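# Move the blue carton from the wall shelf to the desk

## Task

Pull the blue carton out of the line of cartons standing on the wall shelf and set it down on the desk. Every brown carton has to finish exactly where it was, neither displaced nor rotated. The robot must not topple or be left leaning, or the task fails. The carton has to rest on the desk by itself at the end; if it only stays there because the robot holds it, the task is not done.

## Robot and tools

ROBOT. A LinearBot: an omnidirectional wheeled base with a column about 1.75 m tall. A carriage slides up and down the column (lift_m, 0 to 1 m) and carries two identical six-joint arms, each with a two-finger gripper. The arm bases sit about 0.57 m + lift_m above the floor, 0.27 m forward and 0.33 m to each side of the centre. Carriage parts hang about 0.15 m below them. A hand reaches about 0.78 m from its shoulder but only about 0.38 m below its arm base. The hand is roughly 0.16 m long and 0.1 m wide (0.14 m open). Parked arm joints 1-6: 0, 0.05, 0.05, 1.45, 0, 0. With both arms parked the footprint is about 0.95 m wide by 0.7 m long.

Cameras: carriage_camera is fixed on the carriage, looking forward and about 20 degrees down. left_wrist_camera and right_wrist_camera look out past the fingertips. All images are 504x504.

FRAMES. Base frame: origin on the floor under the base centre, x forward, y left, z up. left_hand and right_hand are reported in this frame as the point midway between that hand's finger pads. quat_wxyz rotates base axes into hand axes: hand z points along the fingers and the fingers open along hand y. A hand pointing straight up with joints 1, 5 and 6 at 0 reads (1,0,0,0). The odometry frame is the base frame at scene start. base_odometry counts wheel turns only, so slip shows up as travel. Heading is positive to the left, in -3.142 to 3.142.

TOOLS.
- execute_actions(actions, cameras): actions is a list holding one action or none. An empty list only returns the state and images.
  - An action may contain "base", "joints" or both, and they start together.
  - base takes exactly one relative offset from the current position: translate_m (forward +, -2 to 2 m), strafe_m (left +, -2 to 2 m) or rotate_rad (counter-clockwise +, -6.3 to 6.3).
  - joints is one dict keyed by joint name for both arms, and every value is an absolute target. Ranges and done-tolerances:
    - lift_m: 0-1 m, ±0.004.
    - jointN for each arm (names left_jointN_rad or right_jointN_rad):
      - joint1: -2.617 to 3.054 (yaw about vertical, 0 forward, + left).
      - joint2: 0 to 3.141 (shoulder; 0 upper arm back and level, 1.57 up, 3.14 forward and level).
      - joint3: 0 to 3.141 (elbow; 0 folded, 3.14 straight).
      - joint4: ±1.57 (wrist pitch, + raises the fingertips).
      - joint5: ±1.57 (wrist yaw, + turns the fingertips right).
      - joint6: ±2.094 (roll, + clockwise seen from the forearm).
    - left_gripper_m and right_gripper_m: 0-0.093 m pad gap.
  - A joint left out of an action may keep pushing toward its old target.
  - An unknown key or an out-of-range value rejects the whole call.
  - cameras: a list of names or ["all"]; null or omitted means all, [] means none.
  - Arms move at up to 1.8 rad/s (joints 1-3) and 2.7 rad/s (joints 4-6). An action lasts at most 15 s.
- wait(seconds 0-10): commands nothing and returns the state and images.
- zoom_image(camera, region [x0,y0,x1,y1] in pixels, at most 504x504): a closer view of that camera's latest image.
- read_manual(section="licences"): licence texts only.
- finished_scene(scene 1 or 2): ends the scene for good and reports success. The carton must already be resting on the desk on its own.

RESULTS.
- base_status and joint_status:
  - "done": target reached. For the base this means the wheels turned the commanded amount, even if they slipped.
  - "off_target": came to rest short of the target and may still be pushing. A gripper holding something usually shows this.
  - "contact_stop" or "time_out": the old target is dropped and the part holds where it is.
  - "joint command not followed" (with a cause line) or "not_followed": a self-collision check withheld that arm's joint targets. Its gripper command still runs. The withheld targets may be retried later.
  - "limit_stop_at_motor_heat": a heat stop. Send the target again.
- on_its_own lists what the call didn't command; "held at" is the held target, not the actual position.
- Once a result reports a stop, later motion calls in the same reply are skipped.
- motor_effort: percent of max, with the peak in brackets. Readings are noisy and biased.
  - Lift effort rises with load. If it keeps falling as the lift lowers, a hand is resting on something.
  - If drive_wheels at rest reads clearly higher than after a free move, the base is still pressing on something.
- ARM HIT means an arm struck the robot hard. MOTOR HOT appears from 75 °C. OVER-TEMPERATURE FAULT lines report heat stops: at 90 °C that arm pauses 10 s; at 100 °C the arm goes limp and falls.

CAUTIONS.
- The wheel motors are weak (2 N m), so contact_stop triggers easily. After something blocks a drive, back off about 0.2 m the way you came (or turn back), and repeat if still pressed.
- The base may roll about 0.3 m after an arm touches something. Arms have no contact stop: they keep pressing, and spring to their targets once free.
- Don't drive under a table edge, where the column can hit it, and never reverse into an edge, since that can tip the robot.
- Grip force here is only about 13-25 N per pad. Grip the carton firmly and squarely, and keep it light on the wrist.
- A 1 kg load sags a level hand by 10-17 cm. Hand readings drift at long reach.
- Tipping is likeliest with the carriage high, arms out, a load in hand, when pulling, or after a sudden stop. Only images reveal a lean.
- Outstretched arms heat quickly, so don't hold poses while deliberating.
- Never let the arms collide or press on each other. If an arm is withheld, move it clear first, then the other arm in a later action.
- Take care not to nudge or rotate the brown cartons. A loose object may be briefly pushed by outside forces.
- Release the carton on the desk and move the arm away before finishing.

Each tool is called as name(argument=value, ...), one argument or row to a line, values as JSON.

## Session

execute_actions(
  actions=[],
)

Scene clock: 0.00 s.
base_odometry: x=+0.000 y=+0.000 heading=+0.000 (m, m, rad; odometry frame)
base_status: not commanded
joint_positions: lift_m=+0.297 left_joint1_rad=+0.011 left_joint2_rad=+0.060 left_joint3_rad=+0.041 left_joint4_rad=+1.452 left_joint5_rad=+0.053 left_joint6_rad=+0.009 left_gripper_m=+0.095 right_joint1_rad=+0.004 right_joint2_rad=+0.058 right_joint3_rad=+0.067 right_joint4_rad=+1.418 right_joint5_rad=-0.033 right_joint6_rad=-0.032 right_gripper_m=+0.095
joint_status: not commanded
motor_effort: lift_m=+24 drive_wheels=-2 (%)
left_hand: x=+0.3164 y=+0.3228 z=+1.2775 quat_wxyz=(+0.997, +0.026, +0.069, +0.008) (m; base frame)
right_hand: x=+0.3163 y=-0.3257 z=+1.2839 quat_wxyz=(+0.997, -0.018, +0.072, -0.013) (m; base frame)
pictures: carriage_camera, left_wrist_camera, right_wrist_camera
Images, in order (width x height): carriage_camera 504x504, left_wrist_camera 504x504, right_wrist_camera 504x504.

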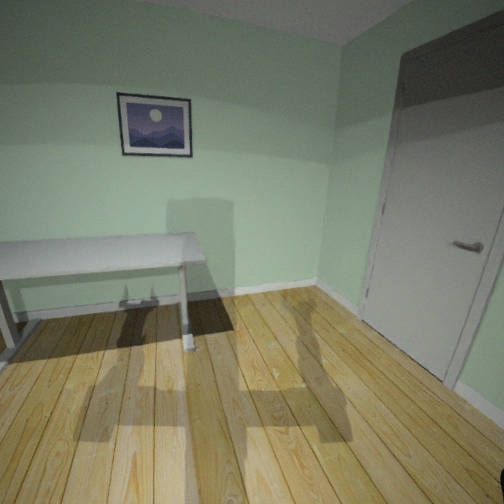

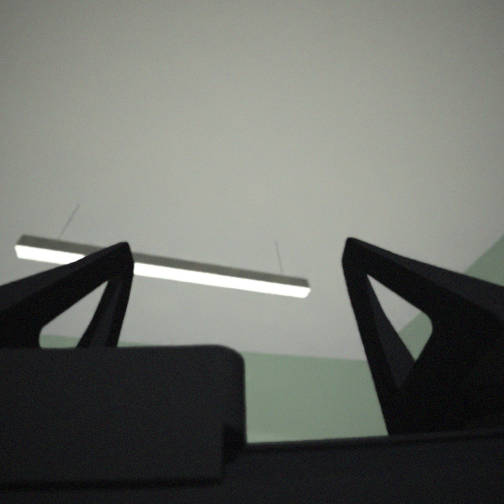

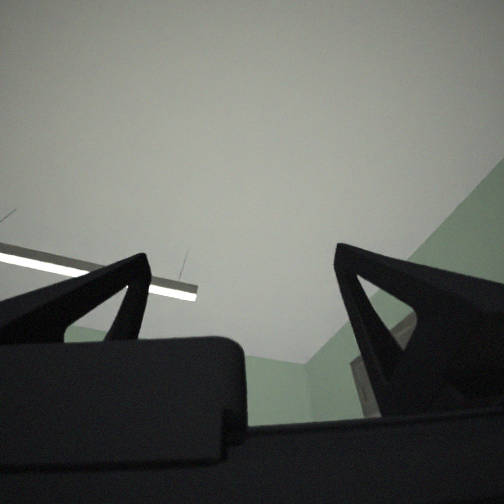

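execute_actions(
  actions=[
    {"base":{"rotate_rad":1.57}},
  ],
  cameras=["carriage_camera"],
)

execute_actions(
  actions=[
    {"base":{"rotate_rad":1.57}},
  ],
  cameras=["carriage_camera"],
)

execute_actions(
  actions=[
    {"base":{"rotate_rad":1.57}},
  ],
  cameras=["carriage_camera"],
)

Scene clock: 3.60 s.
base_odometry: x=+0.000 y=+0.000 heading=+1.569 (m, m, rad; odometry frame)
base_status: done
joint_positions: lift_m=+0.297 left_joint1_rad=+0.011 left_joint2_rad=+0.060 left_joint3_rad=+0.041 left_joint4_rad=+1.451 left_joint5_rad=+0.053 left_joint6_rad=+0.009 left_gripper_m=+0.095 right_joint1_rad=+0.004 right_joint2_rad=+0.058 right_joint3_rad=+0.067 right_joint4_rad=+1.418 right_joint5_rad=-0.033 right_joint6_rad=-0.032 right_gripper_m=+0.095
joint_status: not commanded
motor_effort: lift_m=+24(24) drive_wheels=+17(52) (%)
left_hand: x=+0.3168 y=+0.3228 z=+1.2775 quat_wxyz=(+0.997, +0.026, +0.070, +0.008) (m; base frame)
right_hand: x=+0.3163 y=-0.3257 z=+1.2839 quat_wxyz=(+0.997, -0.018, +0.072, -0.013) (m; base frame)
pictures: carriage_camera
Images, in order (width x height): carriage_camera 504x504.

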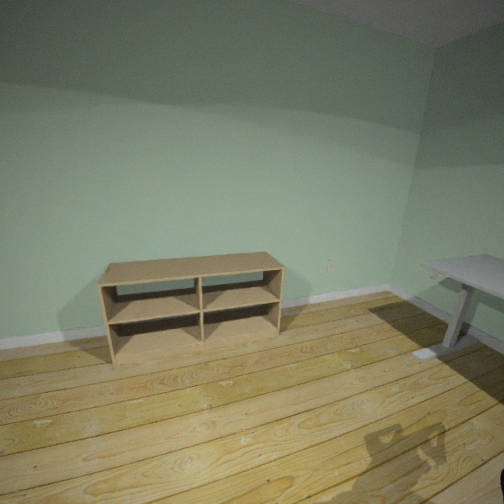

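Scene clock: 6.70 s.
base_odometry: x=+0.000 y=+0.000 heading=+3.138 (m, m, rad; odometry frame)
base_status: done
joint_positions: lift_m=+0.297 left_joint1_rad=+0.011 left_joint2_rad=+0.060 left_joint3_rad=+0.041 left_joint4_rad=+1.450 left_joint5_rad=+0.053 left_joint6_rad=+0.009 left_gripper_m=+0.095 right_joint1_rad=+0.004 right_joint2_rad=+0.058 right_joint3_rad=+0.067 right_joint4_rad=+1.417 right_joint5_rad=-0.033 right_joint6_rad=-0.032 right_gripper_m=+0.095
joint_status: not commanded
motor_effort: lift_m=+25(24) drive_wheels=+19(55) (%)
left_hand: x=+0.3169 y=+0.3228 z=+1.2774 quat_wxyz=(+0.997, +0.026, +0.070, +0.008) (m; base frame)
right_hand: x=+0.3164 y=-0.3257 z=+1.2838 quat_wxyz=(+0.997, -0.018, +0.072, -0.013) (m; base frame)
pictures: carriage_camera
Images, in order (width x height): carriage_camera 504x504.

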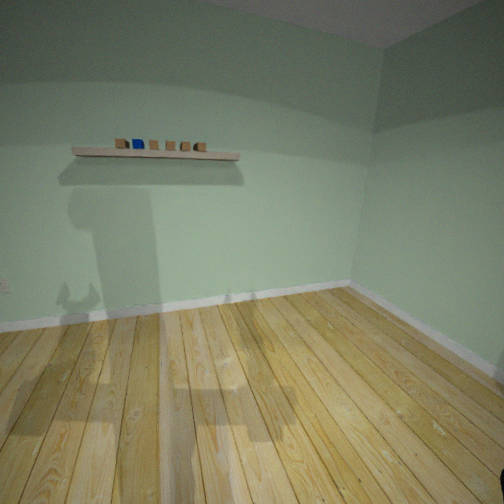

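Scene clock: 9.80 s.
base_odometry: x=+0.000 y=+0.000 heading=-1.577 (m, m, rad; odometry frame)
base_status: done
joint_positions: lift_m=+0.297 left_joint1_rad=+0.011 left_joint2_rad=+0.060 left_joint3_rad=+0.041 left_joint4_rad=+1.450 left_joint5_rad=+0.053 left_joint6_rad=+0.009 left_gripper_m=+0.095 right_joint1_rad=+0.004 right_joint2_rad=+0.058 right_joint3_rad=+0.067 right_joint4_rad=+1.417 right_joint5_rad=-0.033 right_joint6_rad=-0.032 right_gripper_m=+0.095
joint_status: not commanded
motor_effort: lift_m=+24(24) drive_wheels=+16(55) (%)
left_hand: x=+0.3169 y=+0.3228 z=+1.2774 quat_wxyz=(+0.997, +0.026, +0.070, +0.008) (m; base frame)
right_hand: x=+0.3164 y=-0.3257 z=+1.2838 quat_wxyz=(+0.997, -0.018, +0.072, -0.013) (m; base frame)
pictures: carriage_camera
Images, in order (width x height): carriage_camera 504x504.

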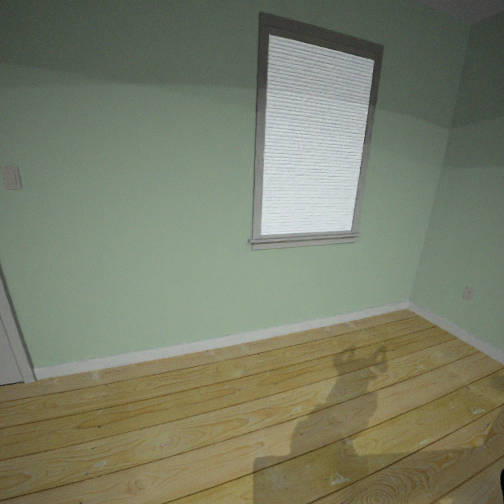

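execute_actions(
  actions=[
    {"base":{"rotate_rad":-1.25},"joints":{"lift_m":0.6}},
  ],
  cameras=["carriage_camera"],
)

execute_actions(
  actions=[
    {"base":{"translate_m":1.0}},
  ],
  cameras=["carriage_camera"],
)

Scene clock: 13.10 s.
base_odometry: x=+0.000 y=+0.000 heading=-2.826 (m, m, rad; odometry frame)
base_status: done
joint_positions: lift_m=+0.600 left_joint1_rad=+0.011 left_joint2_rad=+0.060 left_joint3_rad=+0.041 left_joint4_rad=+1.449 left_joint5_rad=+0.053 left_joint6_rad=+0.009 left_gripper_m=+0.095 right_joint1_rad=+0.004 right_joint2_rad=+0.058 right_joint3_rad=+0.067 right_joint4_rad=+1.417 right_joint5_rad=-0.033 right_joint6_rad=-0.032 right_gripper_m=+0.095
joint_status: all done
motor_effort: lift_m=+27(33) drive_wheels=+16(54) (%)
left_hand: x=+0.3171 y=+0.3228 z=+1.5801 quat_wxyz=(+0.997, +0.026, +0.070, +0.008) (m; base frame)
right_hand: x=+0.3165 y=-0.3257 z=+1.5865 quat_wxyz=(+0.997, -0.018, +0.072, -0.013) (m; base frame)
pictures: carriage_camera
Images, in order (width x height): carriage_camera 504x504.

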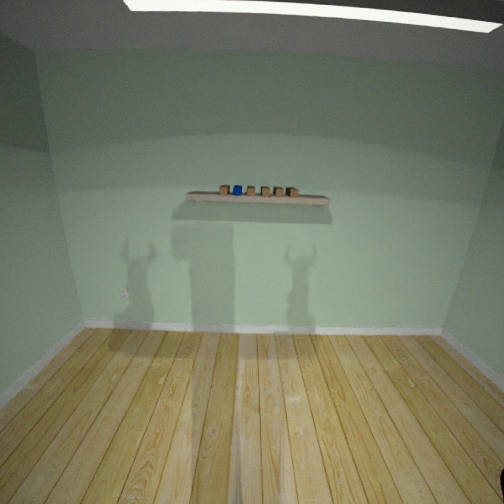

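Scene clock: 17.50 s.
base_odometry: x=-0.951 y=-0.309 heading=-2.827 (m, m, rad; odometry frame)
base_status: done
joint_positions: lift_m=+0.600 left_joint1_rad=+0.011 left_joint2_rad=+0.060 left_joint3_rad=+0.041 left_joint4_rad=+1.450 left_joint5_rad=+0.053 left_joint6_rad=+0.009 left_gripper_m=+0.095 right_joint1_rad=+0.004 right_joint2_rad=+0.058 right_joint3_rad=+0.067 right_joint4_rad=+1.417 right_joint5_rad=-0.033 right_joint6_rad=-0.032 right_gripper_m=+0.095
joint_status: not commanded
motor_effort: lift_m=+27(27) drive_wheels=-14(61) (%)
left_hand: x=+0.3169 y=+0.3228 z=+1.5802 quat_wxyz=(+0.997, +0.026, +0.070, +0.008) (m; base frame)
right_hand: x=+0.3165 y=-0.3257 z=+1.5865 quat_wxyz=(+0.997, -0.018, +0.072, -0.013) (m; base frame)
pictures: carriage_camera
Images, in order (width x height): carriage_camera 504x504.

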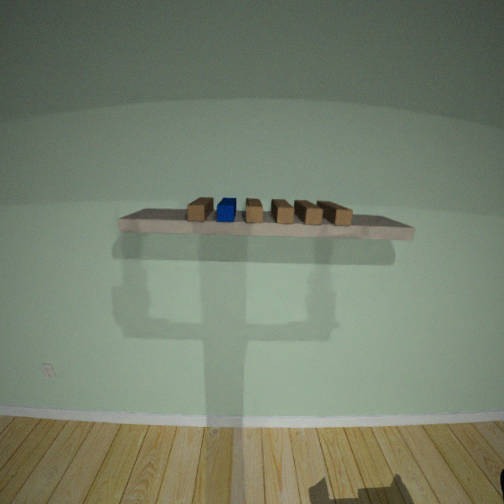

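execute_actions(
  actions=[
    {"base":{"rotate_rad":0.04},"joints":{"left_joint2_rad":1.2,"left_joint3_rad":1.0,"left_joint4_rad":0.2,"left_joint5_rad":0,"left_joint1_rad":0,"left_gripper_m":0.085}},
  ],
  cameras=[],
)

execute_actions(
  actions=[
    {"base":{"strafe_m":-0.27}},
  ],
)

Scene clock: 20.40 s.
base_odometry: x=-0.951 y=-0.309 heading=-2.787 (m, m, rad; odometry frame)
base_status: done
joint_positions: lift_m=+0.600 left_joint1_rad=+0.008 left_joint2_rad=+1.203 left_joint3_rad=+0.972 left_joint4_rad=+0.187 left_joint5_rad=+0.007 left_joint6_rad=+0.009 left_gripper_m=+0.085 right_joint1_rad=+0.004 right_joint2_rad=+0.058 right_joint3_rad=+0.067 right_joint4_rad=+1.417 right_joint5_rad=-0.033 right_joint6_rad=-0.032 right_gripper_m=+0.095
joint_status: all done
motor_effort: lift_m=+27(27) drive_wheels=-11(21) (%)
left_hand: x=+0.7029 y=+0.3337 z=+1.5037 quat_wxyz=(+0.692, +0.003, +0.722, +0.003) (m; base frame)
right_hand: x=+0.3165 y=-0.3257 z=+1.5865 quat_wxyz=(+0.997, -0.018, +0.072, -0.013) (m; base frame)
pictures: none
No camera images: the call's "cameras" was empty. Leave "cameras" out to get every camera's image.

Scene clock: 22.77 s.
base_odometry: x=-1.045 y=-0.056 heading=-2.787 (m, m, rad; odometry frame)
base_status: done
joint_positions: lift_m=+0.600 left_joint1_rad=+0.007 left_joint2_rad=+1.203 left_joint3_rad=+0.972 left_joint4_rad=+0.188 left_joint5_rad=+0.007 left_joint6_rad=+0.009 left_gripper_m=+0.085 right_joint1_rad=+0.004 right_joint2_rad=+0.058 right_joint3_rad=+0.067 right_joint4_rad=+1.417 right_joint5_rad=-0.033 right_joint6_rad=-0.032 right_gripper_m=+0.095
joint_status: not commanded
motor_effort: lift_m=+27(27) drive_wheels=-10(38) (%)
left_hand: x=+0.7029 y=+0.3331 z=+1.5038 quat_wxyz=(+0.692, +0.003, +0.722, +0.003) (m; base frame)
right_hand: x=+0.3165 y=-0.3257 z=+1.5865 quat_wxyz=(+0.997, -0.018, +0.072, -0.013) (m; base frame)
pictures: carriage_camera, left_wrist_camera, right_wrist_camera
Images, in order (width x height): carriage_camera 504x504, left_wrist_camera 504x504, right_wrist_camera 504x504.

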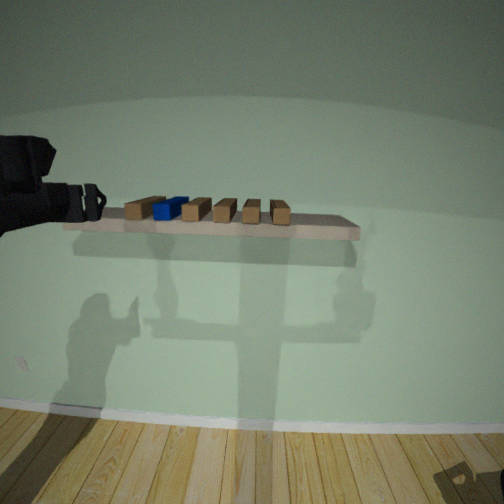

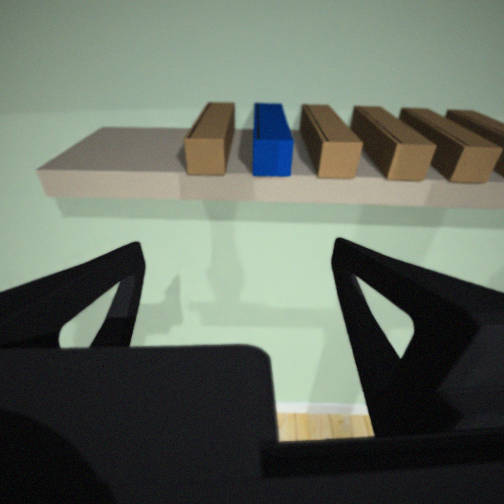

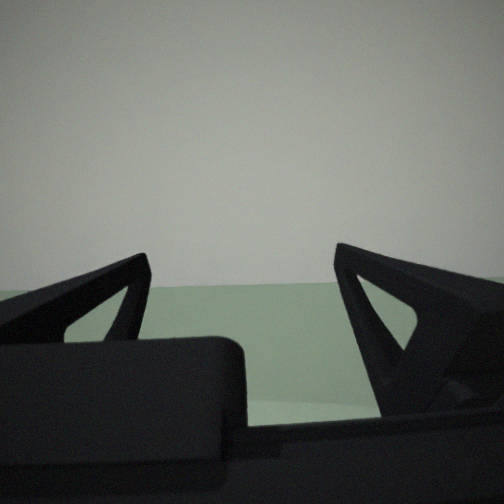

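execute_actions(
  actions=[
    {"base":{"strafe_m":-0.036},"joints":{"lift_m":0.5,"left_joint4_rad":0.24}},
  ],
  cameras=[],
)

execute_actions(
  actions=[
    {"base":{"translate_m":0.25}},
  ],
  cameras=["carriage_camera","left_wrist_camera"],
)

Scene clock: 24.23 s.
base_odometry: x=-1.058 y=-0.022 heading=-2.787 (m, m, rad; odometry frame)
base_status: done
joint_positions: lift_m=+0.500 left_joint1_rad=+0.006 left_joint2_rad=+1.203 left_joint3_rad=+0.985 left_joint4_rad=+0.228 left_joint5_rad=+0.006 left_joint6_rad=+0.009 left_gripper_m=+0.085 right_joint1_rad=+0.004 right_joint2_rad=+0.058 right_joint3_rad=+0.067 right_joint4_rad=+1.417 right_joint5_rad=-0.033 right_joint6_rad=-0.032 right_gripper_m=+0.095
joint_status: all done
motor_effort: lift_m=+20(21) drive_wheels=-7(53) (%)
left_hand: x=+0.7031 y=+0.3331 z=+1.4210 quat_wxyz=(+0.711, +0.003, +0.703, +0.003) (m; base frame)
right_hand: x=+0.3165 y=-0.3257 z=+1.4871 quat_wxyz=(+0.997, -0.018, +0.072, -0.013) (m; base frame)
pictures: none
No camera images: the call's "cameras" was empty. Leave "cameras" out to get every camera's image.

Scene clock: 26.53 s.
base_odometry: x=-1.293 y=-0.109 heading=-2.787 (m, m, rad; odometry frame)
base_status: done
joint_positions: lift_m=+0.500 left_joint1_rad=+0.006 left_joint2_rad=+1.203 left_joint3_rad=+0.985 left_joint4_rad=+0.230 left_joint5_rad=+0.006 left_joint6_rad=+0.009 left_gripper_m=+0.085 right_joint1_rad=+0.004 right_joint2_rad=+0.058 right_joint3_rad=+0.067 right_joint4_rad=+1.417 right_joint5_rad=-0.033 right_joint6_rad=-0.032 right_gripper_m=+0.095
joint_status: not commanded
motor_effort: lift_m=+20(20) drive_wheels=-11(43) (%)
left_hand: x=+0.7031 y=+0.3331 z=+1.4217 quat_wxyz=(+0.712, +0.003, +0.703, +0.003) (m; base frame)
right_hand: x=+0.3165 y=-0.3257 z=+1.4871 quat_wxyz=(+0.997, -0.018, +0.072, -0.013) (m; base frame)
pictures: carriage_camera, left_wrist_camera
Images, in order (width x height): carriage_camera 504x504, left_wrist_camera 504x504.

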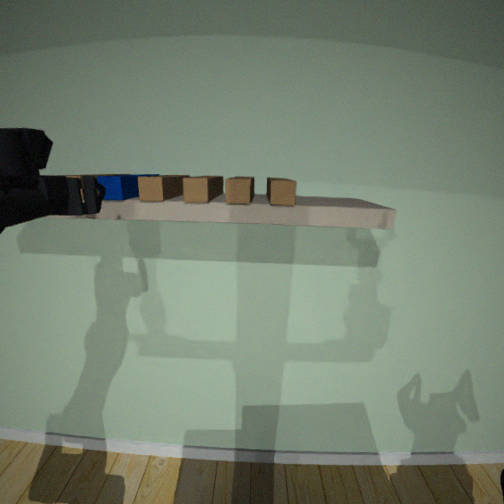

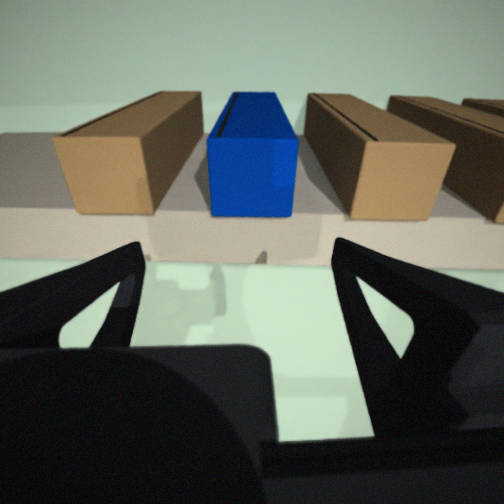

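execute_actions(
  actions=[
    {"base":{"strafe_m":-0.006}},
  ],
  cameras=[],
)

execute_actions(
  actions=[
    {"base":{"translate_m":0.09}},
  ],
  cameras=["carriage_camera","left_wrist_camera"],
)

Scene clock: 27.90 s.
base_odometry: x=-1.295 y=-0.104 heading=-2.787 (m, m, rad; odometry frame)
base_status: done
joint_positions: lift_m=+0.500 left_joint1_rad=+0.006 left_joint2_rad=+1.203 left_joint3_rad=+0.985 left_joint4_rad=+0.231 left_joint5_rad=+0.006 left_joint6_rad=+0.009 left_gripper_m=+0.085 right_joint1_rad=+0.004 right_joint2_rad=+0.058 right_joint3_rad=+0.067 right_joint4_rad=+1.417 right_joint5_rad=-0.033 right_joint6_rad=-0.032 right_gripper_m=+0.095
joint_status: not commanded
motor_effort: lift_m=+20(20) drive_wheels=+9(19) (%)
left_hand: x=+0.7031 y=+0.3332 z=+1.4218 quat_wxyz=(+0.712, +0.003, +0.702, +0.003) (m; base frame)
right_hand: x=+0.3165 y=-0.3257 z=+1.4871 quat_wxyz=(+0.997, -0.018, +0.072, -0.013) (m; base frame)
pictures: none
No camera images: the call's "cameras" was empty. Leave "cameras" out to get every camera's image.

Scene clock: 29.40 s.
base_odometry: x=-1.379 y=-0.135 heading=-2.787 (m, m, rad; odometry frame)
base_status: done
joint_positions: lift_m=+0.500 left_joint1_rad=+0.006 left_joint2_rad=+1.203 left_joint3_rad=+0.985 left_joint4_rad=+0.231 left_joint5_rad=+0.006 left_joint6_rad=+0.009 left_gripper_m=+0.085 right_joint1_rad=+0.004 right_joint2_rad=+0.058 right_joint3_rad=+0.067 right_joint4_rad=+1.416 right_joint5_rad=-0.033 right_joint6_rad=-0.032 right_gripper_m=+0.095
joint_status: not commanded
motor_effort: lift_m=+20(21) drive_wheels=-12(49) (%)
left_hand: x=+0.7031 y=+0.3332 z=+1.4219 quat_wxyz=(+0.712, +0.003, +0.702, +0.003) (m; base frame)
right_hand: x=+0.3166 y=-0.3257 z=+1.4871 quat_wxyz=(+0.997, -0.018, +0.073, -0.013) (m; base frame)
pictures: carriage_camera, left_wrist_camera
Images, in order (width x height): carriage_camera 504x504, left_wrist_camera 504x504.

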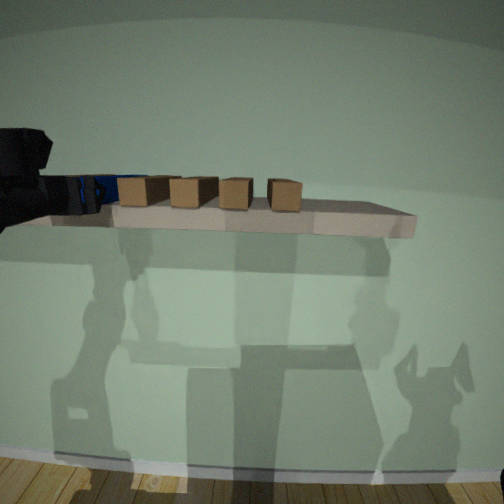

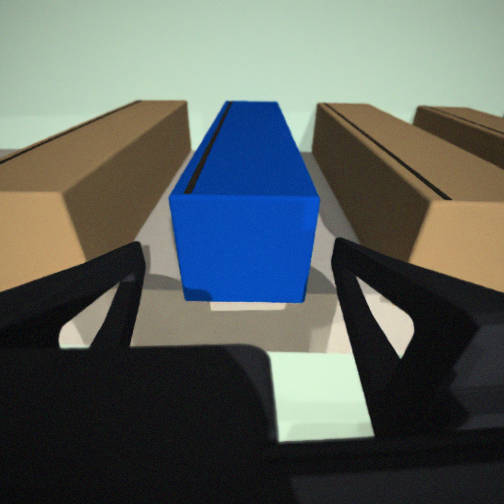

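execute_actions(
  actions=[
    {"joints":{"lift_m":0.51}},
  ],
  cameras=[],
)

execute_actions(
  actions=[
    {"base":{"translate_m":0.05}},
  ],
  cameras=["left_wrist_camera"],
)

execute_actions(
  actions=[
    {"joints":{"left_gripper_m":0.0}},
  ],
  cameras=["left_wrist_camera"],
)

execute_actions(
  actions=[
    {"joints":{"lift_m":0.53}},
  ],
  cameras=["carriage_camera","left_wrist_camera"],
)

Scene clock: 30.63 s.
base_odometry: x=-1.379 y=-0.135 heading=-2.787 (m, m, rad; odometry frame)
base_status: not commanded
joint_positions: lift_m=+0.510 left_joint1_rad=+0.006 left_joint2_rad=+1.202 left_joint3_rad=+0.985 left_joint4_rad=+0.235 left_joint5_rad=+0.006 left_joint6_rad=+0.009 left_gripper_m=+0.085 right_joint1_rad=+0.004 right_joint2_rad=+0.058 right_joint3_rad=+0.067 right_joint4_rad=+1.417 right_joint5_rad=-0.033 right_joint6_rad=-0.032 right_gripper_m=+0.095
joint_status: all done
motor_effort: lift_m=+26(33) drive_wheels=+2(11) (%)
left_hand: x=+0.7029 y=+0.3332 z=+1.4324 quat_wxyz=(+0.713, +0.003, +0.701, +0.003) (m; base frame)
right_hand: x=+0.3165 y=-0.3257 z=+1.4966 quat_wxyz=(+0.997, -0.018, +0.072, -0.013) (m; base frame)
pictures: none
No camera images: the call's "cameras" was empty. Leave "cameras" out to get every camera's image.

Scene clock: 31.93 s.
base_odometry: x=-1.426 y=-0.152 heading=-2.788 (m, m, rad; odometry frame)
base_status: done
joint_positions: lift_m=+0.510 left_joint1_rad=+0.006 left_joint2_rad=+1.202 left_joint3_rad=+0.985 left_joint4_rad=+0.234 left_joint5_rad=+0.006 left_joint6_rad=+0.009 left_gripper_m=+0.085 right_joint1_rad=+0.004 right_joint2_rad=+0.058 right_joint3_rad=+0.067 right_joint4_rad=+1.417 right_joint5_rad=-0.033 right_joint6_rad=-0.032 right_gripper_m=+0.095
joint_status: not commanded
motor_effort: lift_m=+27(26) drive_wheels=-10(55) (%)
left_hand: x=+0.7029 y=+0.3332 z=+1.4322 quat_wxyz=(+0.713, +0.003, +0.701, +0.003) (m; base frame)
right_hand: x=+0.3165 y=-0.3257 z=+1.4966 quat_wxyz=(+0.997, -0.018, +0.072, -0.013) (m; base frame)
pictures: left_wrist_camera
Images, in order (width x height): left_wrist_camera 504x504.

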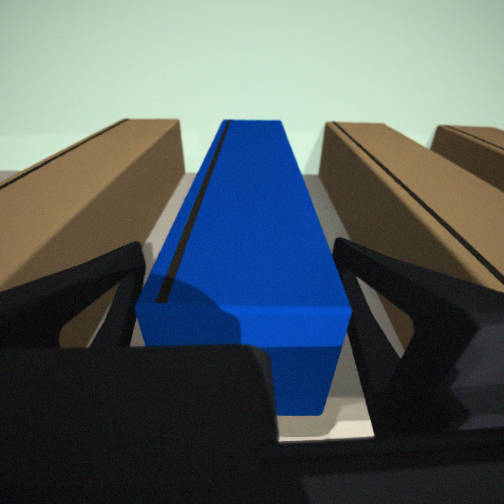

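Scene clock: 32.63 s.
base_odometry: x=-1.426 y=-0.152 heading=-2.788 (m, m, rad; odometry frame)
base_status: not commanded
joint_positions: lift_m=+0.510 left_joint1_rad=+0.006 left_joint2_rad=+1.202 left_joint3_rad=+0.985 left_joint4_rad=+0.234 left_joint5_rad=+0.005 left_joint6_rad=+0.009 left_gripper_m=+0.062 right_joint1_rad=+0.004 right_joint2_rad=+0.058 right_joint3_rad=+0.067 right_joint4_rad=+1.417 right_joint5_rad=-0.033 right_joint6_rad=-0.032 right_gripper_m=+0.095
joint_status: left_gripper_m off_target (ended at +0.062, target +0.000)
motor_effort: lift_m=+26(26) drive_wheels=-11(12) (%)
left_hand: x=+0.7029 y=+0.3333 z=+1.4322 quat_wxyz=(+0.713, +0.003, +0.701, +0.004) (m; base frame)
right_hand: x=+0.3165 y=-0.3257 z=+1.4966 quat_wxyz=(+0.997, -0.018, +0.072, -0.013) (m; base frame)
pictures: left_wrist_camera
Images, in order (width x height): left_wrist_camera 504x504.

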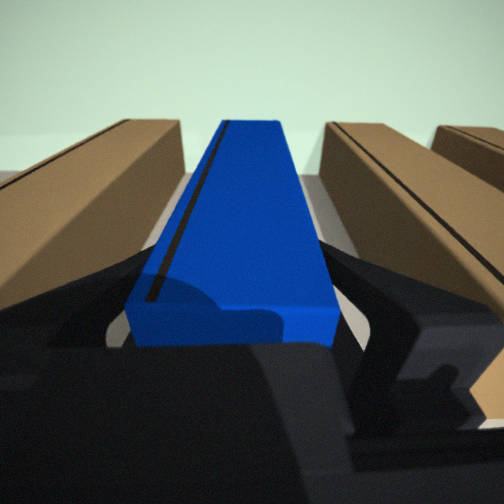

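Scene clock: 33.27 s.
base_odometry: x=-1.426 y=-0.152 heading=-2.788 (m, m, rad; odometry frame)
base_status: not commanded
joint_positions: lift_m=+0.530 left_joint1_rad=+0.006 left_joint2_rad=+1.202 left_joint3_rad=+0.985 left_joint4_rad=+0.221 left_joint5_rad=+0.005 left_joint6_rad=+0.009 left_gripper_m=+0.061 right_joint1_rad=+0.004 right_joint2_rad=+0.058 right_joint3_rad=+0.067 right_joint4_rad=+1.417 right_joint5_rad=-0.033 right_joint6_rad=-0.032 right_gripper_m=+0.095
joint_status: all done
motor_effort: lift_m=+27(32) drive_wheels=-6(6) (%)
left_hand: x=+0.7030 y=+0.3333 z=+1.4488 quat_wxyz=(+0.708, +0.003, +0.706, +0.004) (m; base frame)
right_hand: x=+0.3165 y=-0.3257 z=+1.5165 quat_wxyz=(+0.997, -0.018, +0.072, -0.013) (m; base frame)
pictures: carriage_camera, left_wrist_camera
Images, in order (width x height): carriage_camera 504x504, left_wrist_camera 504x504.

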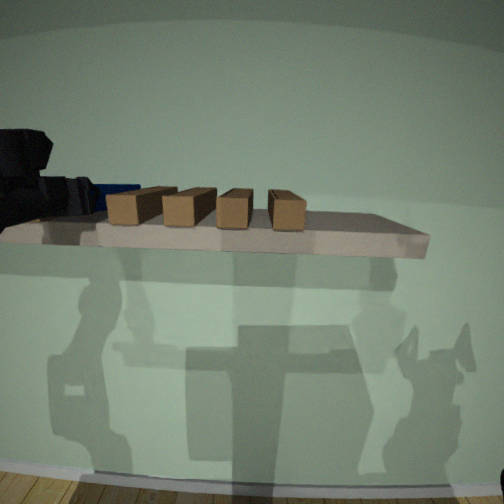

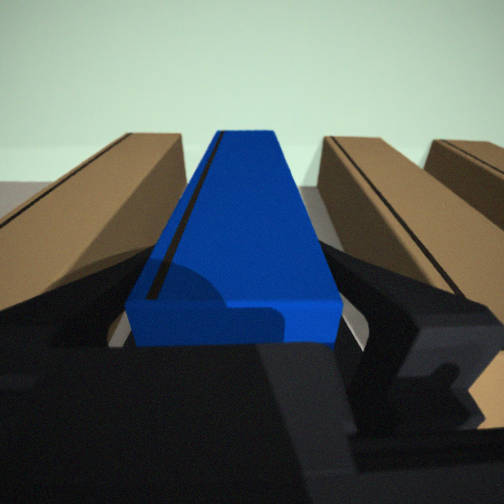

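execute_actions(
  actions=[
    {"joints":{"lift_m":0.515}},
  ],
  cameras=[],
)

execute_actions(
  actions=[
    {"base":{"translate_m":-0.08}},
  ],
  cameras=[],
)

execute_actions(
  actions=[
    {"joints":{"lift_m":0.51,"left_gripper_m":0.085}},
  ],
  cameras=[],
)

execute_actions(
  actions=[
    {"base":{"translate_m":-0.12}},
  ],
  cameras=["left_wrist_camera"],
)

execute_actions(
  actions=[
    {"joints":{"lift_m":0.85,"left_joint2_rad":1.9,"left_joint3_rad":1.7,"left_joint4_rad":-1.37}},
  ],
  cameras=["carriage_camera","left_wrist_camera"],
)

Scene clock: 34.73 s.
base_odometry: x=-1.426 y=-0.152 heading=-2.788 (m, m, rad; odometry frame)
base_status: not commanded
joint_positions: lift_m=+0.515 left_joint1_rad=+0.006 left_joint2_rad=+1.202 left_joint3_rad=+0.985 left_joint4_rad=+0.224 left_joint5_rad=+0.005 left_joint6_rad=+0.009 left_gripper_m=+0.061 right_joint1_rad=+0.004 right_joint2_rad=+0.058 right_joint3_rad=+0.067 right_joint4_rad=+1.417 right_joint5_rad=-0.033 right_joint6_rad=-0.032 right_gripper_m=+0.095
joint_status: all done
motor_effort: lift_m=+21(21) drive_wheels=-5(8) (%)
left_hand: x=+0.7030 y=+0.3333 z=+1.4352 quat_wxyz=(+0.710, +0.003, +0.705, +0.004) (m; base frame)
right_hand: x=+0.3165 y=-0.3257 z=+1.5021 quat_wxyz=(+0.997, -0.018, +0.072, -0.013) (m; base frame)
pictures: none
No camera images: the call's "cameras" was empty. Leave "cameras" out to get every camera's image.

Scene clock: 36.13 s.
base_odometry: x=-1.351 y=-0.124 heading=-2.787 (m, m, rad; odometry frame)
base_status: done
joint_positions: lift_m=+0.515 left_joint1_rad=+0.006 left_joint2_rad=+1.202 left_joint3_rad=+0.985 left_joint4_rad=+0.224 left_joint5_rad=+0.005 left_joint6_rad=+0.009 left_gripper_m=+0.061 right_joint1_rad=+0.004 right_joint2_rad=+0.058 right_joint3_rad=+0.067 right_joint4_rad=+1.416 right_joint5_rad=-0.033 right_joint6_rad=-0.032 right_gripper_m=+0.095
joint_status: not commanded
motor_effort: lift_m=+21(20) drive_wheels=+12(55) (%)
left_hand: x=+0.7030 y=+0.3333 z=+1.4352 quat_wxyz=(+0.710, +0.003, +0.705, +0.004) (m; base frame)
right_hand: x=+0.3167 y=-0.3257 z=+1.5021 quat_wxyz=(+0.997, -0.018, +0.073, -0.013) (m; base frame)
pictures: none
No camera images: the call's "cameras" was empty. Leave "cameras" out to get every camera's image.

Scene clock: 36.83 s.
base_odometry: x=-1.351 y=-0.124 heading=-2.787 (m, m, rad; odometry frame)
base_status: not commanded
joint_positions: lift_m=+0.510 left_joint1_rad=+0.006 left_joint2_rad=+1.202 left_joint3_rad=+0.985 left_joint4_rad=+0.232 left_joint5_rad=+0.005 left_joint6_rad=+0.009 left_gripper_m=+0.085 right_joint1_rad=+0.004 right_joint2_rad=+0.058 right_joint3_rad=+0.067 right_joint4_rad=+1.416 right_joint5_rad=-0.033 right_joint6_rad=-0.032 right_gripper_m=+0.095
joint_status: all done
motor_effort: lift_m=+20(21) drive_wheels=+5(10) (%)
left_hand: x=+0.7030 y=+0.3333 z=+1.4322 quat_wxyz=(+0.712, +0.003, +0.702, +0.004) (m; base frame)
right_hand: x=+0.3167 y=-0.3257 z=+1.4972 quat_wxyz=(+0.997, -0.018, +0.073, -0.013) (m; base frame)
pictures: none
No camera images: the call's "cameras" was empty. Leave "cameras" out to get every camera's image.

Scene clock: 38.50 s.
base_odometry: x=-1.239 y=-0.082 heading=-2.787 (m, m, rad; odometry frame)
base_status: done
joint_positions: lift_m=+0.510 left_joint1_rad=+0.006 left_joint2_rad=+1.202 left_joint3_rad=+0.985 left_joint4_rad=+0.232 left_joint5_rad=+0.005 left_joint6_rad=+0.009 left_gripper_m=+0.085 right_joint1_rad=+0.004 right_joint2_rad=+0.058 right_joint3_rad=+0.067 right_joint4_rad=+1.416 right_joint5_rad=-0.033 right_joint6_rad=-0.032 right_gripper_m=+0.095
joint_status: not commanded
motor_effort: lift_m=+20(20) drive_wheels=-6(49) (%)
left_hand: x=+0.7030 y=+0.3333 z=+1.4322 quat_wxyz=(+0.712, +0.003, +0.702, +0.004) (m; base frame)
right_hand: x=+0.3167 y=-0.3257 z=+1.4972 quat_wxyz=(+0.997, -0.018, +0.073, -0.013) (m; base frame)
pictures: left_wrist_camera
Images, in order (width x height): left_wrist_camera 504x504.

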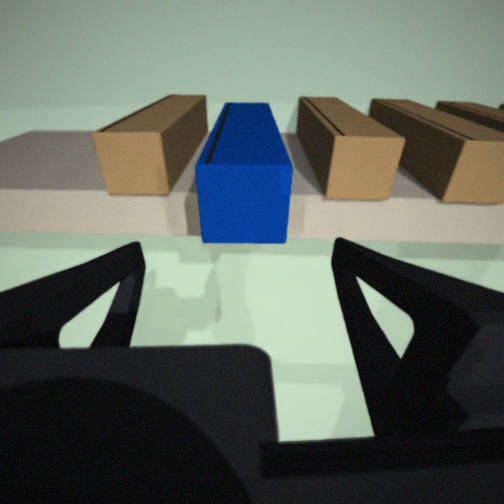

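Scene clock: 40.40 s.
base_odometry: x=-1.239 y=-0.082 heading=-2.787 (m, m, rad; odometry frame)
base_status: not commanded
joint_positions: lift_m=+0.850 left_joint1_rad=+0.006 left_joint2_rad=+1.904 left_joint3_rad=+1.683 left_joint4_rad=-1.367 left_joint5_rad=+0.005 left_joint6_rad=+0.009 left_gripper_m=+0.085 right_joint1_rad=+0.004 right_joint2_rad=+0.058 right_joint3_rad=+0.067 right_joint4_rad=+1.416 right_joint5_rad=-0.033 right_joint6_rad=-0.032 right_gripper_m=+0.095
joint_status: all done
motor_effort: lift_m=+27(32) drive_wheels=-3(7) (%)
left_hand: x=+0.6343 y=+0.3329 z=+1.5241 quat_wxyz=(-0.009, +0.001, +1.000, -0.002) (m; base frame)
right_hand: x=+0.3167 y=-0.3257 z=+1.8365 quat_wxyz=(+0.997, -0.018, +0.073, -0.013) (m; base frame)
pictures: carriage_camera, left_wrist_camera
Images, in order (width x height): carriage_camera 504x504, left_wrist_camera 504x504.

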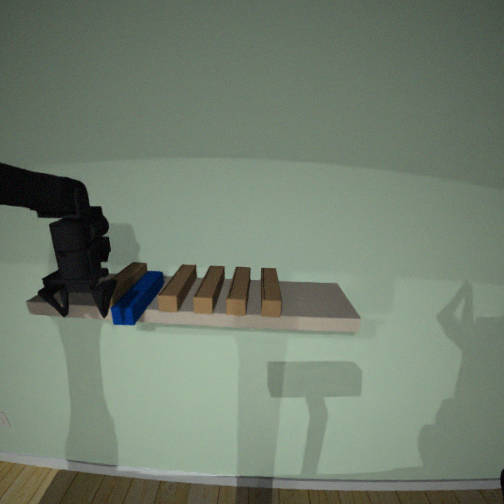

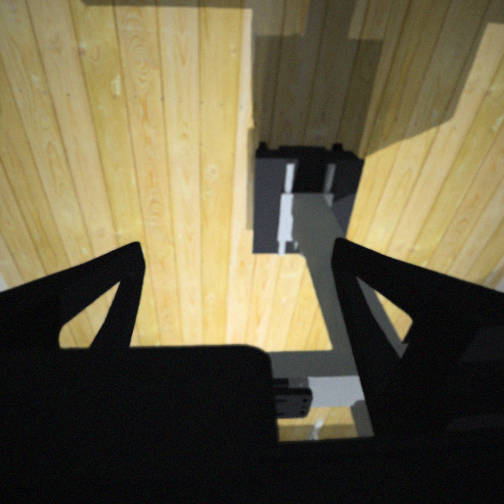

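execute_actions(
  actions=[
    {"base":{"translate_m":0.26}},
  ],
  cameras=["carriage_camera","left_wrist_camera"],
)

Scene clock: 43.17 s.
base_odometry: x=-1.483 y=-0.172 heading=-2.788 (m, m, rad; odometry frame)
base_status: done
joint_positions: lift_m=+0.850 left_joint1_rad=+0.005 left_joint2_rad=+1.904 left_joint3_rad=+1.683 left_joint4_rad=-1.369 left_joint5_rad=+0.005 left_joint6_rad=+0.009 left_gripper_m=+0.085 right_joint1_rad=+0.004 right_joint2_rad=+0.058 right_joint3_rad=+0.067 right_joint4_rad=+1.415 right_joint5_rad=-0.033 right_joint6_rad=-0.032 right_gripper_m=+0.095
joint_status: not commanded
motor_effort: lift_m=+27(27) drive_wheels=-11(53) (%)
left_hand: x=+0.6338 y=+0.3326 z=+1.5241 quat_wxyz=(-0.010, +0.002, +1.000, -0.002) (m; base frame)
right_hand: x=+0.3168 y=-0.3257 z=+1.8364 quat_wxyz=(+0.997, -0.018, +0.073, -0.013) (m; base frame)
pictures: carriage_camera, left_wrist_camera
Images, in order (width x height): carriage_camera 504x504, left_wrist_camera 504x504.

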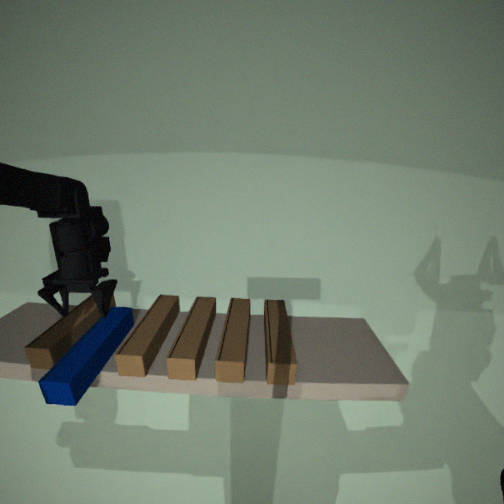

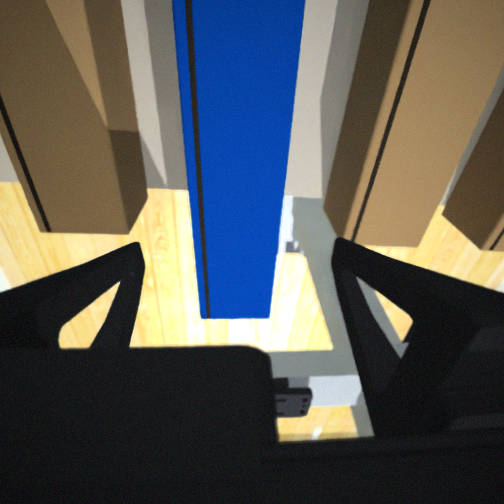

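Centred. Lower to the top face first.

execute_actions(
  actions=[
    {"joints":{"lift_m":0.775}},
  ],
  cameras=["carriage_camera","left_wrist_camera"],
)

Scene clock: 51.07 s.
base_odometry: x=-1.483 y=-0.172 heading=-2.788 (m, m, rad; odometry frame)
base_status: not commanded
joint_positions: lift_m=+0.775 left_joint1_rad=+0.005 left_joint2_rad=+1.905 left_joint3_rad=+1.683 left_joint4_rad=-1.370 left_joint5_rad=+0.005 left_joint6_rad=+0.009 left_gripper_m=+0.085 right_joint1_rad=+0.004 right_joint2_rad=+0.058 right_joint3_rad=+0.067 right_joint4_rad=+1.416 right_joint5_rad=-0.033 right_joint6_rad=-0.032 right_gripper_m=+0.095
joint_status: all done
motor_effort: lift_m=+20(20) drive_wheels=-9(10) (%)
left_hand: x=+0.6336 y=+0.3326 z=+1.4496 quat_wxyz=(-0.011, +0.002, +1.000, -0.002) (m; base frame)
right_hand: x=+0.3167 y=-0.3257 z=+1.7621 quat_wxyz=(+0.997, -0.018, +0.073, -0.013) (m; base frame)
pictures: carriage_camera, left_wrist_camera
Images, in order (width x height): carriage_camera 504x504, left_wrist_camera 504x504.

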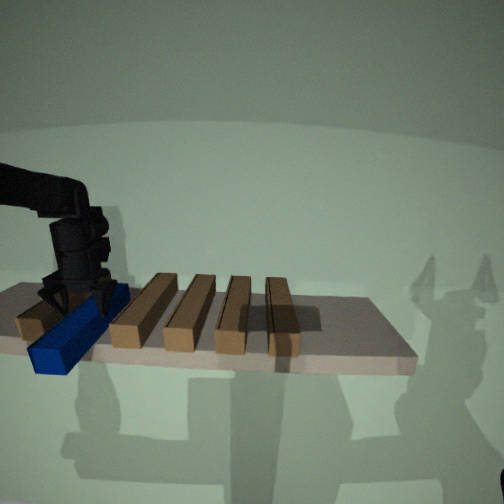

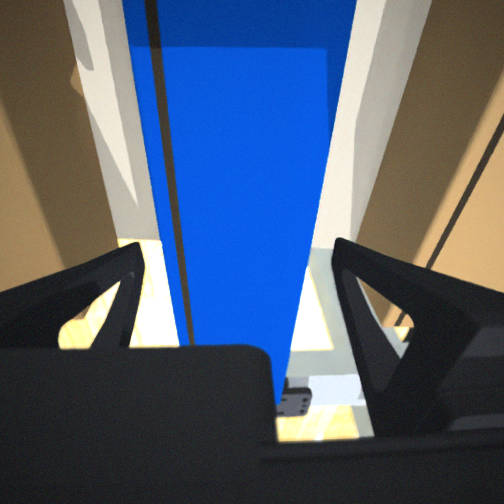

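execute_actions(
  actions=[
    {"joints":{"lift_m":0.74}},
  ],
  cameras=[],
)

execute_actions(
  actions=[
    {"joints":{"left_gripper_m":0.0}},
  ],
  cameras=[],
)

execute_actions(
  actions=[
    {"joints":{"lift_m":0.84}},
  ],
  cameras=["carriage_camera","left_wrist_camera"],
)

Scene clock: 52.20 s.
base_odometry: x=-1.483 y=-0.172 heading=-2.788 (m, m, rad; odometry frame)
base_status: not commanded
joint_positions: lift_m=+0.740 left_joint1_rad=+0.005 left_joint2_rad=+1.908 left_joint3_rad=+1.683 left_joint4_rad=-1.370 left_joint5_rad=+0.005 left_joint6_rad=+0.009 left_gripper_m=+0.085 right_joint1_rad=+0.004 right_joint2_rad=+0.058 right_joint3_rad=+0.067 right_joint4_rad=+1.416 right_joint5_rad=-0.033 right_joint6_rad=-0.032 right_gripper_m=+0.095
joint_status: all done
motor_effort: lift_m=+20(22) drive_wheels=-7(9) (%)
left_hand: x=+0.6335 y=+0.3326 z=+1.4136 quat_wxyz=(-0.012, +0.002, +1.000, -0.002) (m; base frame)
right_hand: x=+0.3167 y=-0.3257 z=+1.7271 quat_wxyz=(+0.997, -0.018, +0.073, -0.013) (m; base frame)
pictures: none
No camera images: the call's "cameras" was empty. Leave "cameras" out to get every camera's image.

Scene clock: 52.90 s.
base_odometry: x=-1.483 y=-0.172 heading=-2.788 (m, m, rad; odometry frame)
base_status: not commanded
joint_positions: lift_m=+0.740 left_joint1_rad=+0.005 left_joint2_rad=+1.908 left_joint3_rad=+1.683 left_joint4_rad=-1.370 left_joint5_rad=+0.004 left_joint6_rad=+0.009 left_gripper_m=+0.061 right_joint1_rad=+0.004 right_joint2_rad=+0.058 right_joint3_rad=+0.067 right_joint4_rad=+1.416 right_joint5_rad=-0.033 right_joint6_rad=-0.032 right_gripper_m=+0.095
joint_status: left_gripper_m off_target (ended at +0.061, target +0.000)
motor_effort: lift_m=+20(20) drive_wheels=-7(7) (%)
left_hand: x=+0.6335 y=+0.3327 z=+1.4136 quat_wxyz=(-0.012, +0.002, +1.000, -0.002) (m; base frame)
right_hand: x=+0.3167 y=-0.3257 z=+1.7271 quat_wxyz=(+0.997, -0.018, +0.073, -0.013) (m; base frame)
pictures: none
No camera images: the call's "cameras" was empty. Leave "cameras" out to get every camera's image.

Scene clock: 53.83 s.
base_odometry: x=-1.483 y=-0.172 heading=-2.788 (m, m, rad; odometry frame)
base_status: not commanded
joint_positions: lift_m=+0.840 left_joint1_rad=+0.005 left_joint2_rad=+1.906 left_joint3_rad=+1.683 left_joint4_rad=-1.370 left_joint5_rad=+0.004 left_joint6_rad=+0.009 left_gripper_m=+0.061 right_joint1_rad=+0.004 right_joint2_rad=+0.058 right_joint3_rad=+0.067 right_joint4_rad=+1.415 right_joint5_rad=-0.033 right_joint6_rad=-0.032 right_gripper_m=+0.095
joint_status: all done
motor_effort: lift_m=+27(32) drive_wheels=-6(6) (%)
left_hand: x=+0.6335 y=+0.3327 z=+1.5134 quat_wxyz=(-0.011, +0.002, +1.000, -0.002) (m; base frame)
right_hand: x=+0.3168 y=-0.3257 z=+1.8264 quat_wxyz=(+0.997, -0.018, +0.073, -0.013) (m; base frame)
pictures: carriage_camera, left_wrist_camera
Images, in order (width x height): carriage_camera 504x504, left_wrist_camera 504x504.

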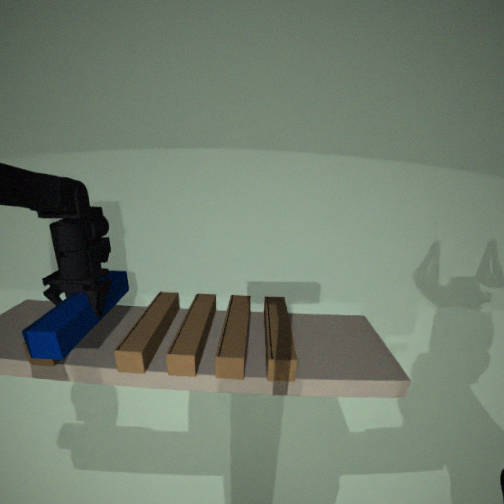

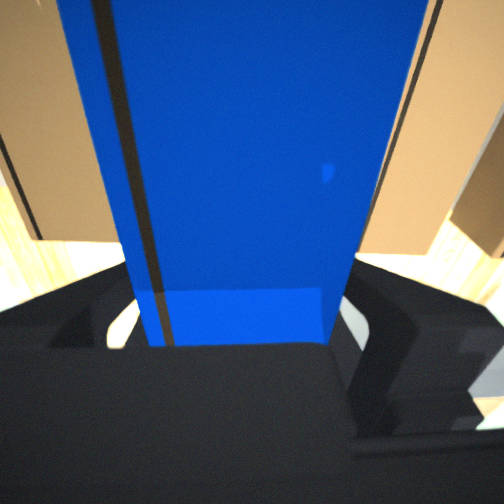

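Held. Back off, turn around.

execute_actions(
  actions=[
    {"base":{"translate_m":-1.5}},
  ],
  cameras=[],
)

execute_actions(
  actions=[
    {"base":{"rotate_rad":3.14},"joints":{"lift_m":0.3}},
  ],
  cameras=["carriage_camera"],
)

Scene clock: 59.60 s.
base_odometry: x=-0.075 y=+0.347 heading=-2.788 (m, m, rad; odometry frame)
base_status: done
joint_positions: lift_m=+0.840 left_joint1_rad=+0.005 left_joint2_rad=+1.906 left_joint3_rad=+1.683 left_joint4_rad=-1.369 left_joint5_rad=+0.004 left_joint6_rad=+0.009 left_gripper_m=+0.061 right_joint1_rad=+0.004 right_joint2_rad=+0.058 right_joint3_rad=+0.067 right_joint4_rad=+1.414 right_joint5_rad=-0.033 right_joint6_rad=-0.032 right_gripper_m=+0.095
joint_status: not commanded
motor_effort: lift_m=+27(27) drive_wheels=-7(71) (%)
left_hand: x=+0.6338 y=+0.3327 z=+1.5134 quat_wxyz=(-0.011, +0.002, +1.000, -0.002) (m; base frame)
right_hand: x=+0.3173 y=-0.3257 z=+1.8264 quat_wxyz=(+0.997, -0.018, +0.074, -0.013) (m; base frame)
pictures: none
No camera images: the call's "cameras" was empty. Leave "cameras" out to get every camera's image.

Scene clock: 63.87 s.
base_odometry: x=-0.075 y=+0.347 heading=+0.351 (m, m, rad; odometry frame)
base_status: done
joint_positions: lift_m=+0.300 left_joint1_rad=+0.009 left_joint2_rad=+1.913 left_joint3_rad=+1.683 left_joint4_rad=-1.366 left_joint5_rad=+0.001 left_joint6_rad=+0.009 left_gripper_m=+0.061 right_joint1_rad=+0.004 right_joint2_rad=+0.058 right_joint3_rad=+0.067 right_joint4_rad=+1.412 right_joint5_rad=-0.033 right_joint6_rad=-0.032 right_gripper_m=+0.095
joint_status: all done
motor_effort: lift_m=+20(20) drive_wheels=+14(58) (%)
left_hand: x=+0.6348 y=+0.3344 z=+0.9718 quat_wxyz=(-0.012, +0.000, +1.000, -0.001) (m; base frame)
right_hand: x=+0.3178 y=-0.3257 z=+1.2870 quat_wxyz=(+0.997, -0.018, +0.075, -0.013) (m; base frame)
pictures: carriage_camera
Images, in order (width x height): carriage_camera 504x504.

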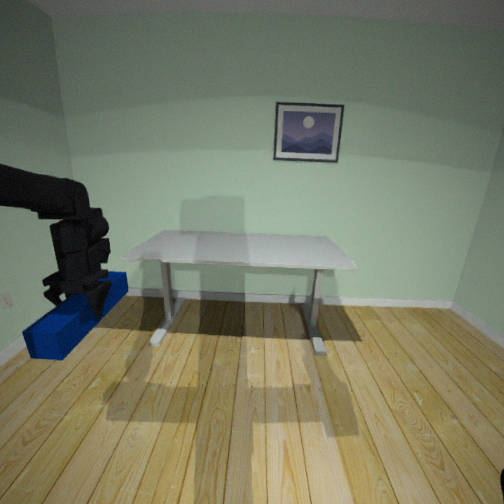

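execute_actions(
  actions=[
    {"base":{"translate_m":0.9}},
  ],
  cameras=["carriage_camera"],
)

Scene clock: 68.27 s.
base_odometry: x=+0.769 y=+0.658 heading=+0.352 (m, m, rad; odometry frame)
base_status: done
joint_positions: lift_m=+0.300 left_joint1_rad=+0.007 left_joint2_rad=+1.913 left_joint3_rad=+1.683 left_joint4_rad=-1.369 left_joint5_rad=+0.001 left_joint6_rad=+0.009 left_gripper_m=+0.061 right_joint1_rad=+0.004 right_joint2_rad=+0.058 right_joint3_rad=+0.067 right_joint4_rad=+1.413 right_joint5_rad=-0.033 right_joint6_rad=-0.032 right_gripper_m=+0.095
joint_status: not commanded
motor_effort: lift_m=+21(21) drive_wheels=-16(60) (%)
left_hand: x=+0.6340 y=+0.3338 z=+0.9718 quat_wxyz=(-0.014, +0.001, +1.000, -0.001) (m; base frame)
right_hand: x=+0.3174 y=-0.3257 z=+1.2870 quat_wxyz=(+0.997, -0.018, +0.074, -0.013) (m; base frame)
pictures: carriage_camera
Images, in order (width x height): carriage_camera 504x504.

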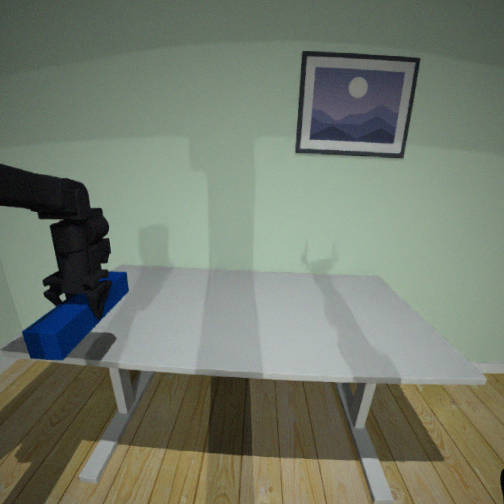

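execute_actions(
  actions=[
    {"base":{"translate_m":0.33},"joints":{"lift_m":0.12}},
  ],
  cameras=["carriage_camera","left_wrist_camera"],
)

Scene clock: 71.50 s.
base_odometry: x=+1.079 y=+0.773 heading=+0.353 (m, m, rad; odometry frame)
base_status: done
joint_positions: lift_m=+0.120 left_joint1_rad=+0.006 left_joint2_rad=+1.905 left_joint3_rad=+1.683 left_joint4_rad=-1.372 left_joint5_rad=+0.001 left_joint6_rad=+0.009 left_gripper_m=+0.061 right_joint1_rad=+0.004 right_joint2_rad=+0.058 right_joint3_rad=+0.067 right_joint4_rad=+1.414 right_joint5_rad=-0.033 right_joint6_rad=-0.032 right_gripper_m=+0.095
joint_status: all done
motor_effort: lift_m=+20(21) drive_wheels=-18(54) (%)
left_hand: x=+0.6331 y=+0.3335 z=+0.7945 quat_wxyz=(-0.012, +0.001, +1.000, -0.001) (m; base frame)
right_hand: x=+0.3172 y=-0.3257 z=+1.1070 quat_wxyz=(+0.997, -0.018, +0.074, -0.013) (m; base frame)
pictures: carriage_camera, left_wrist_camera
Images, in order (width x height): carriage_camera 504x504, left_wrist_camera 504x504.

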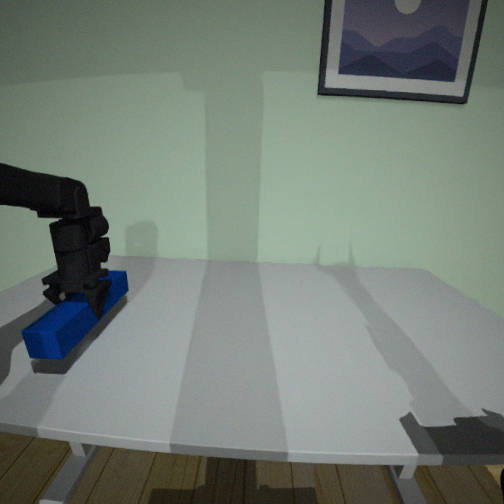

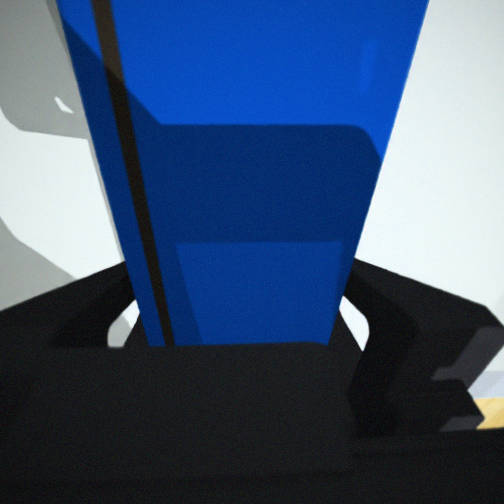

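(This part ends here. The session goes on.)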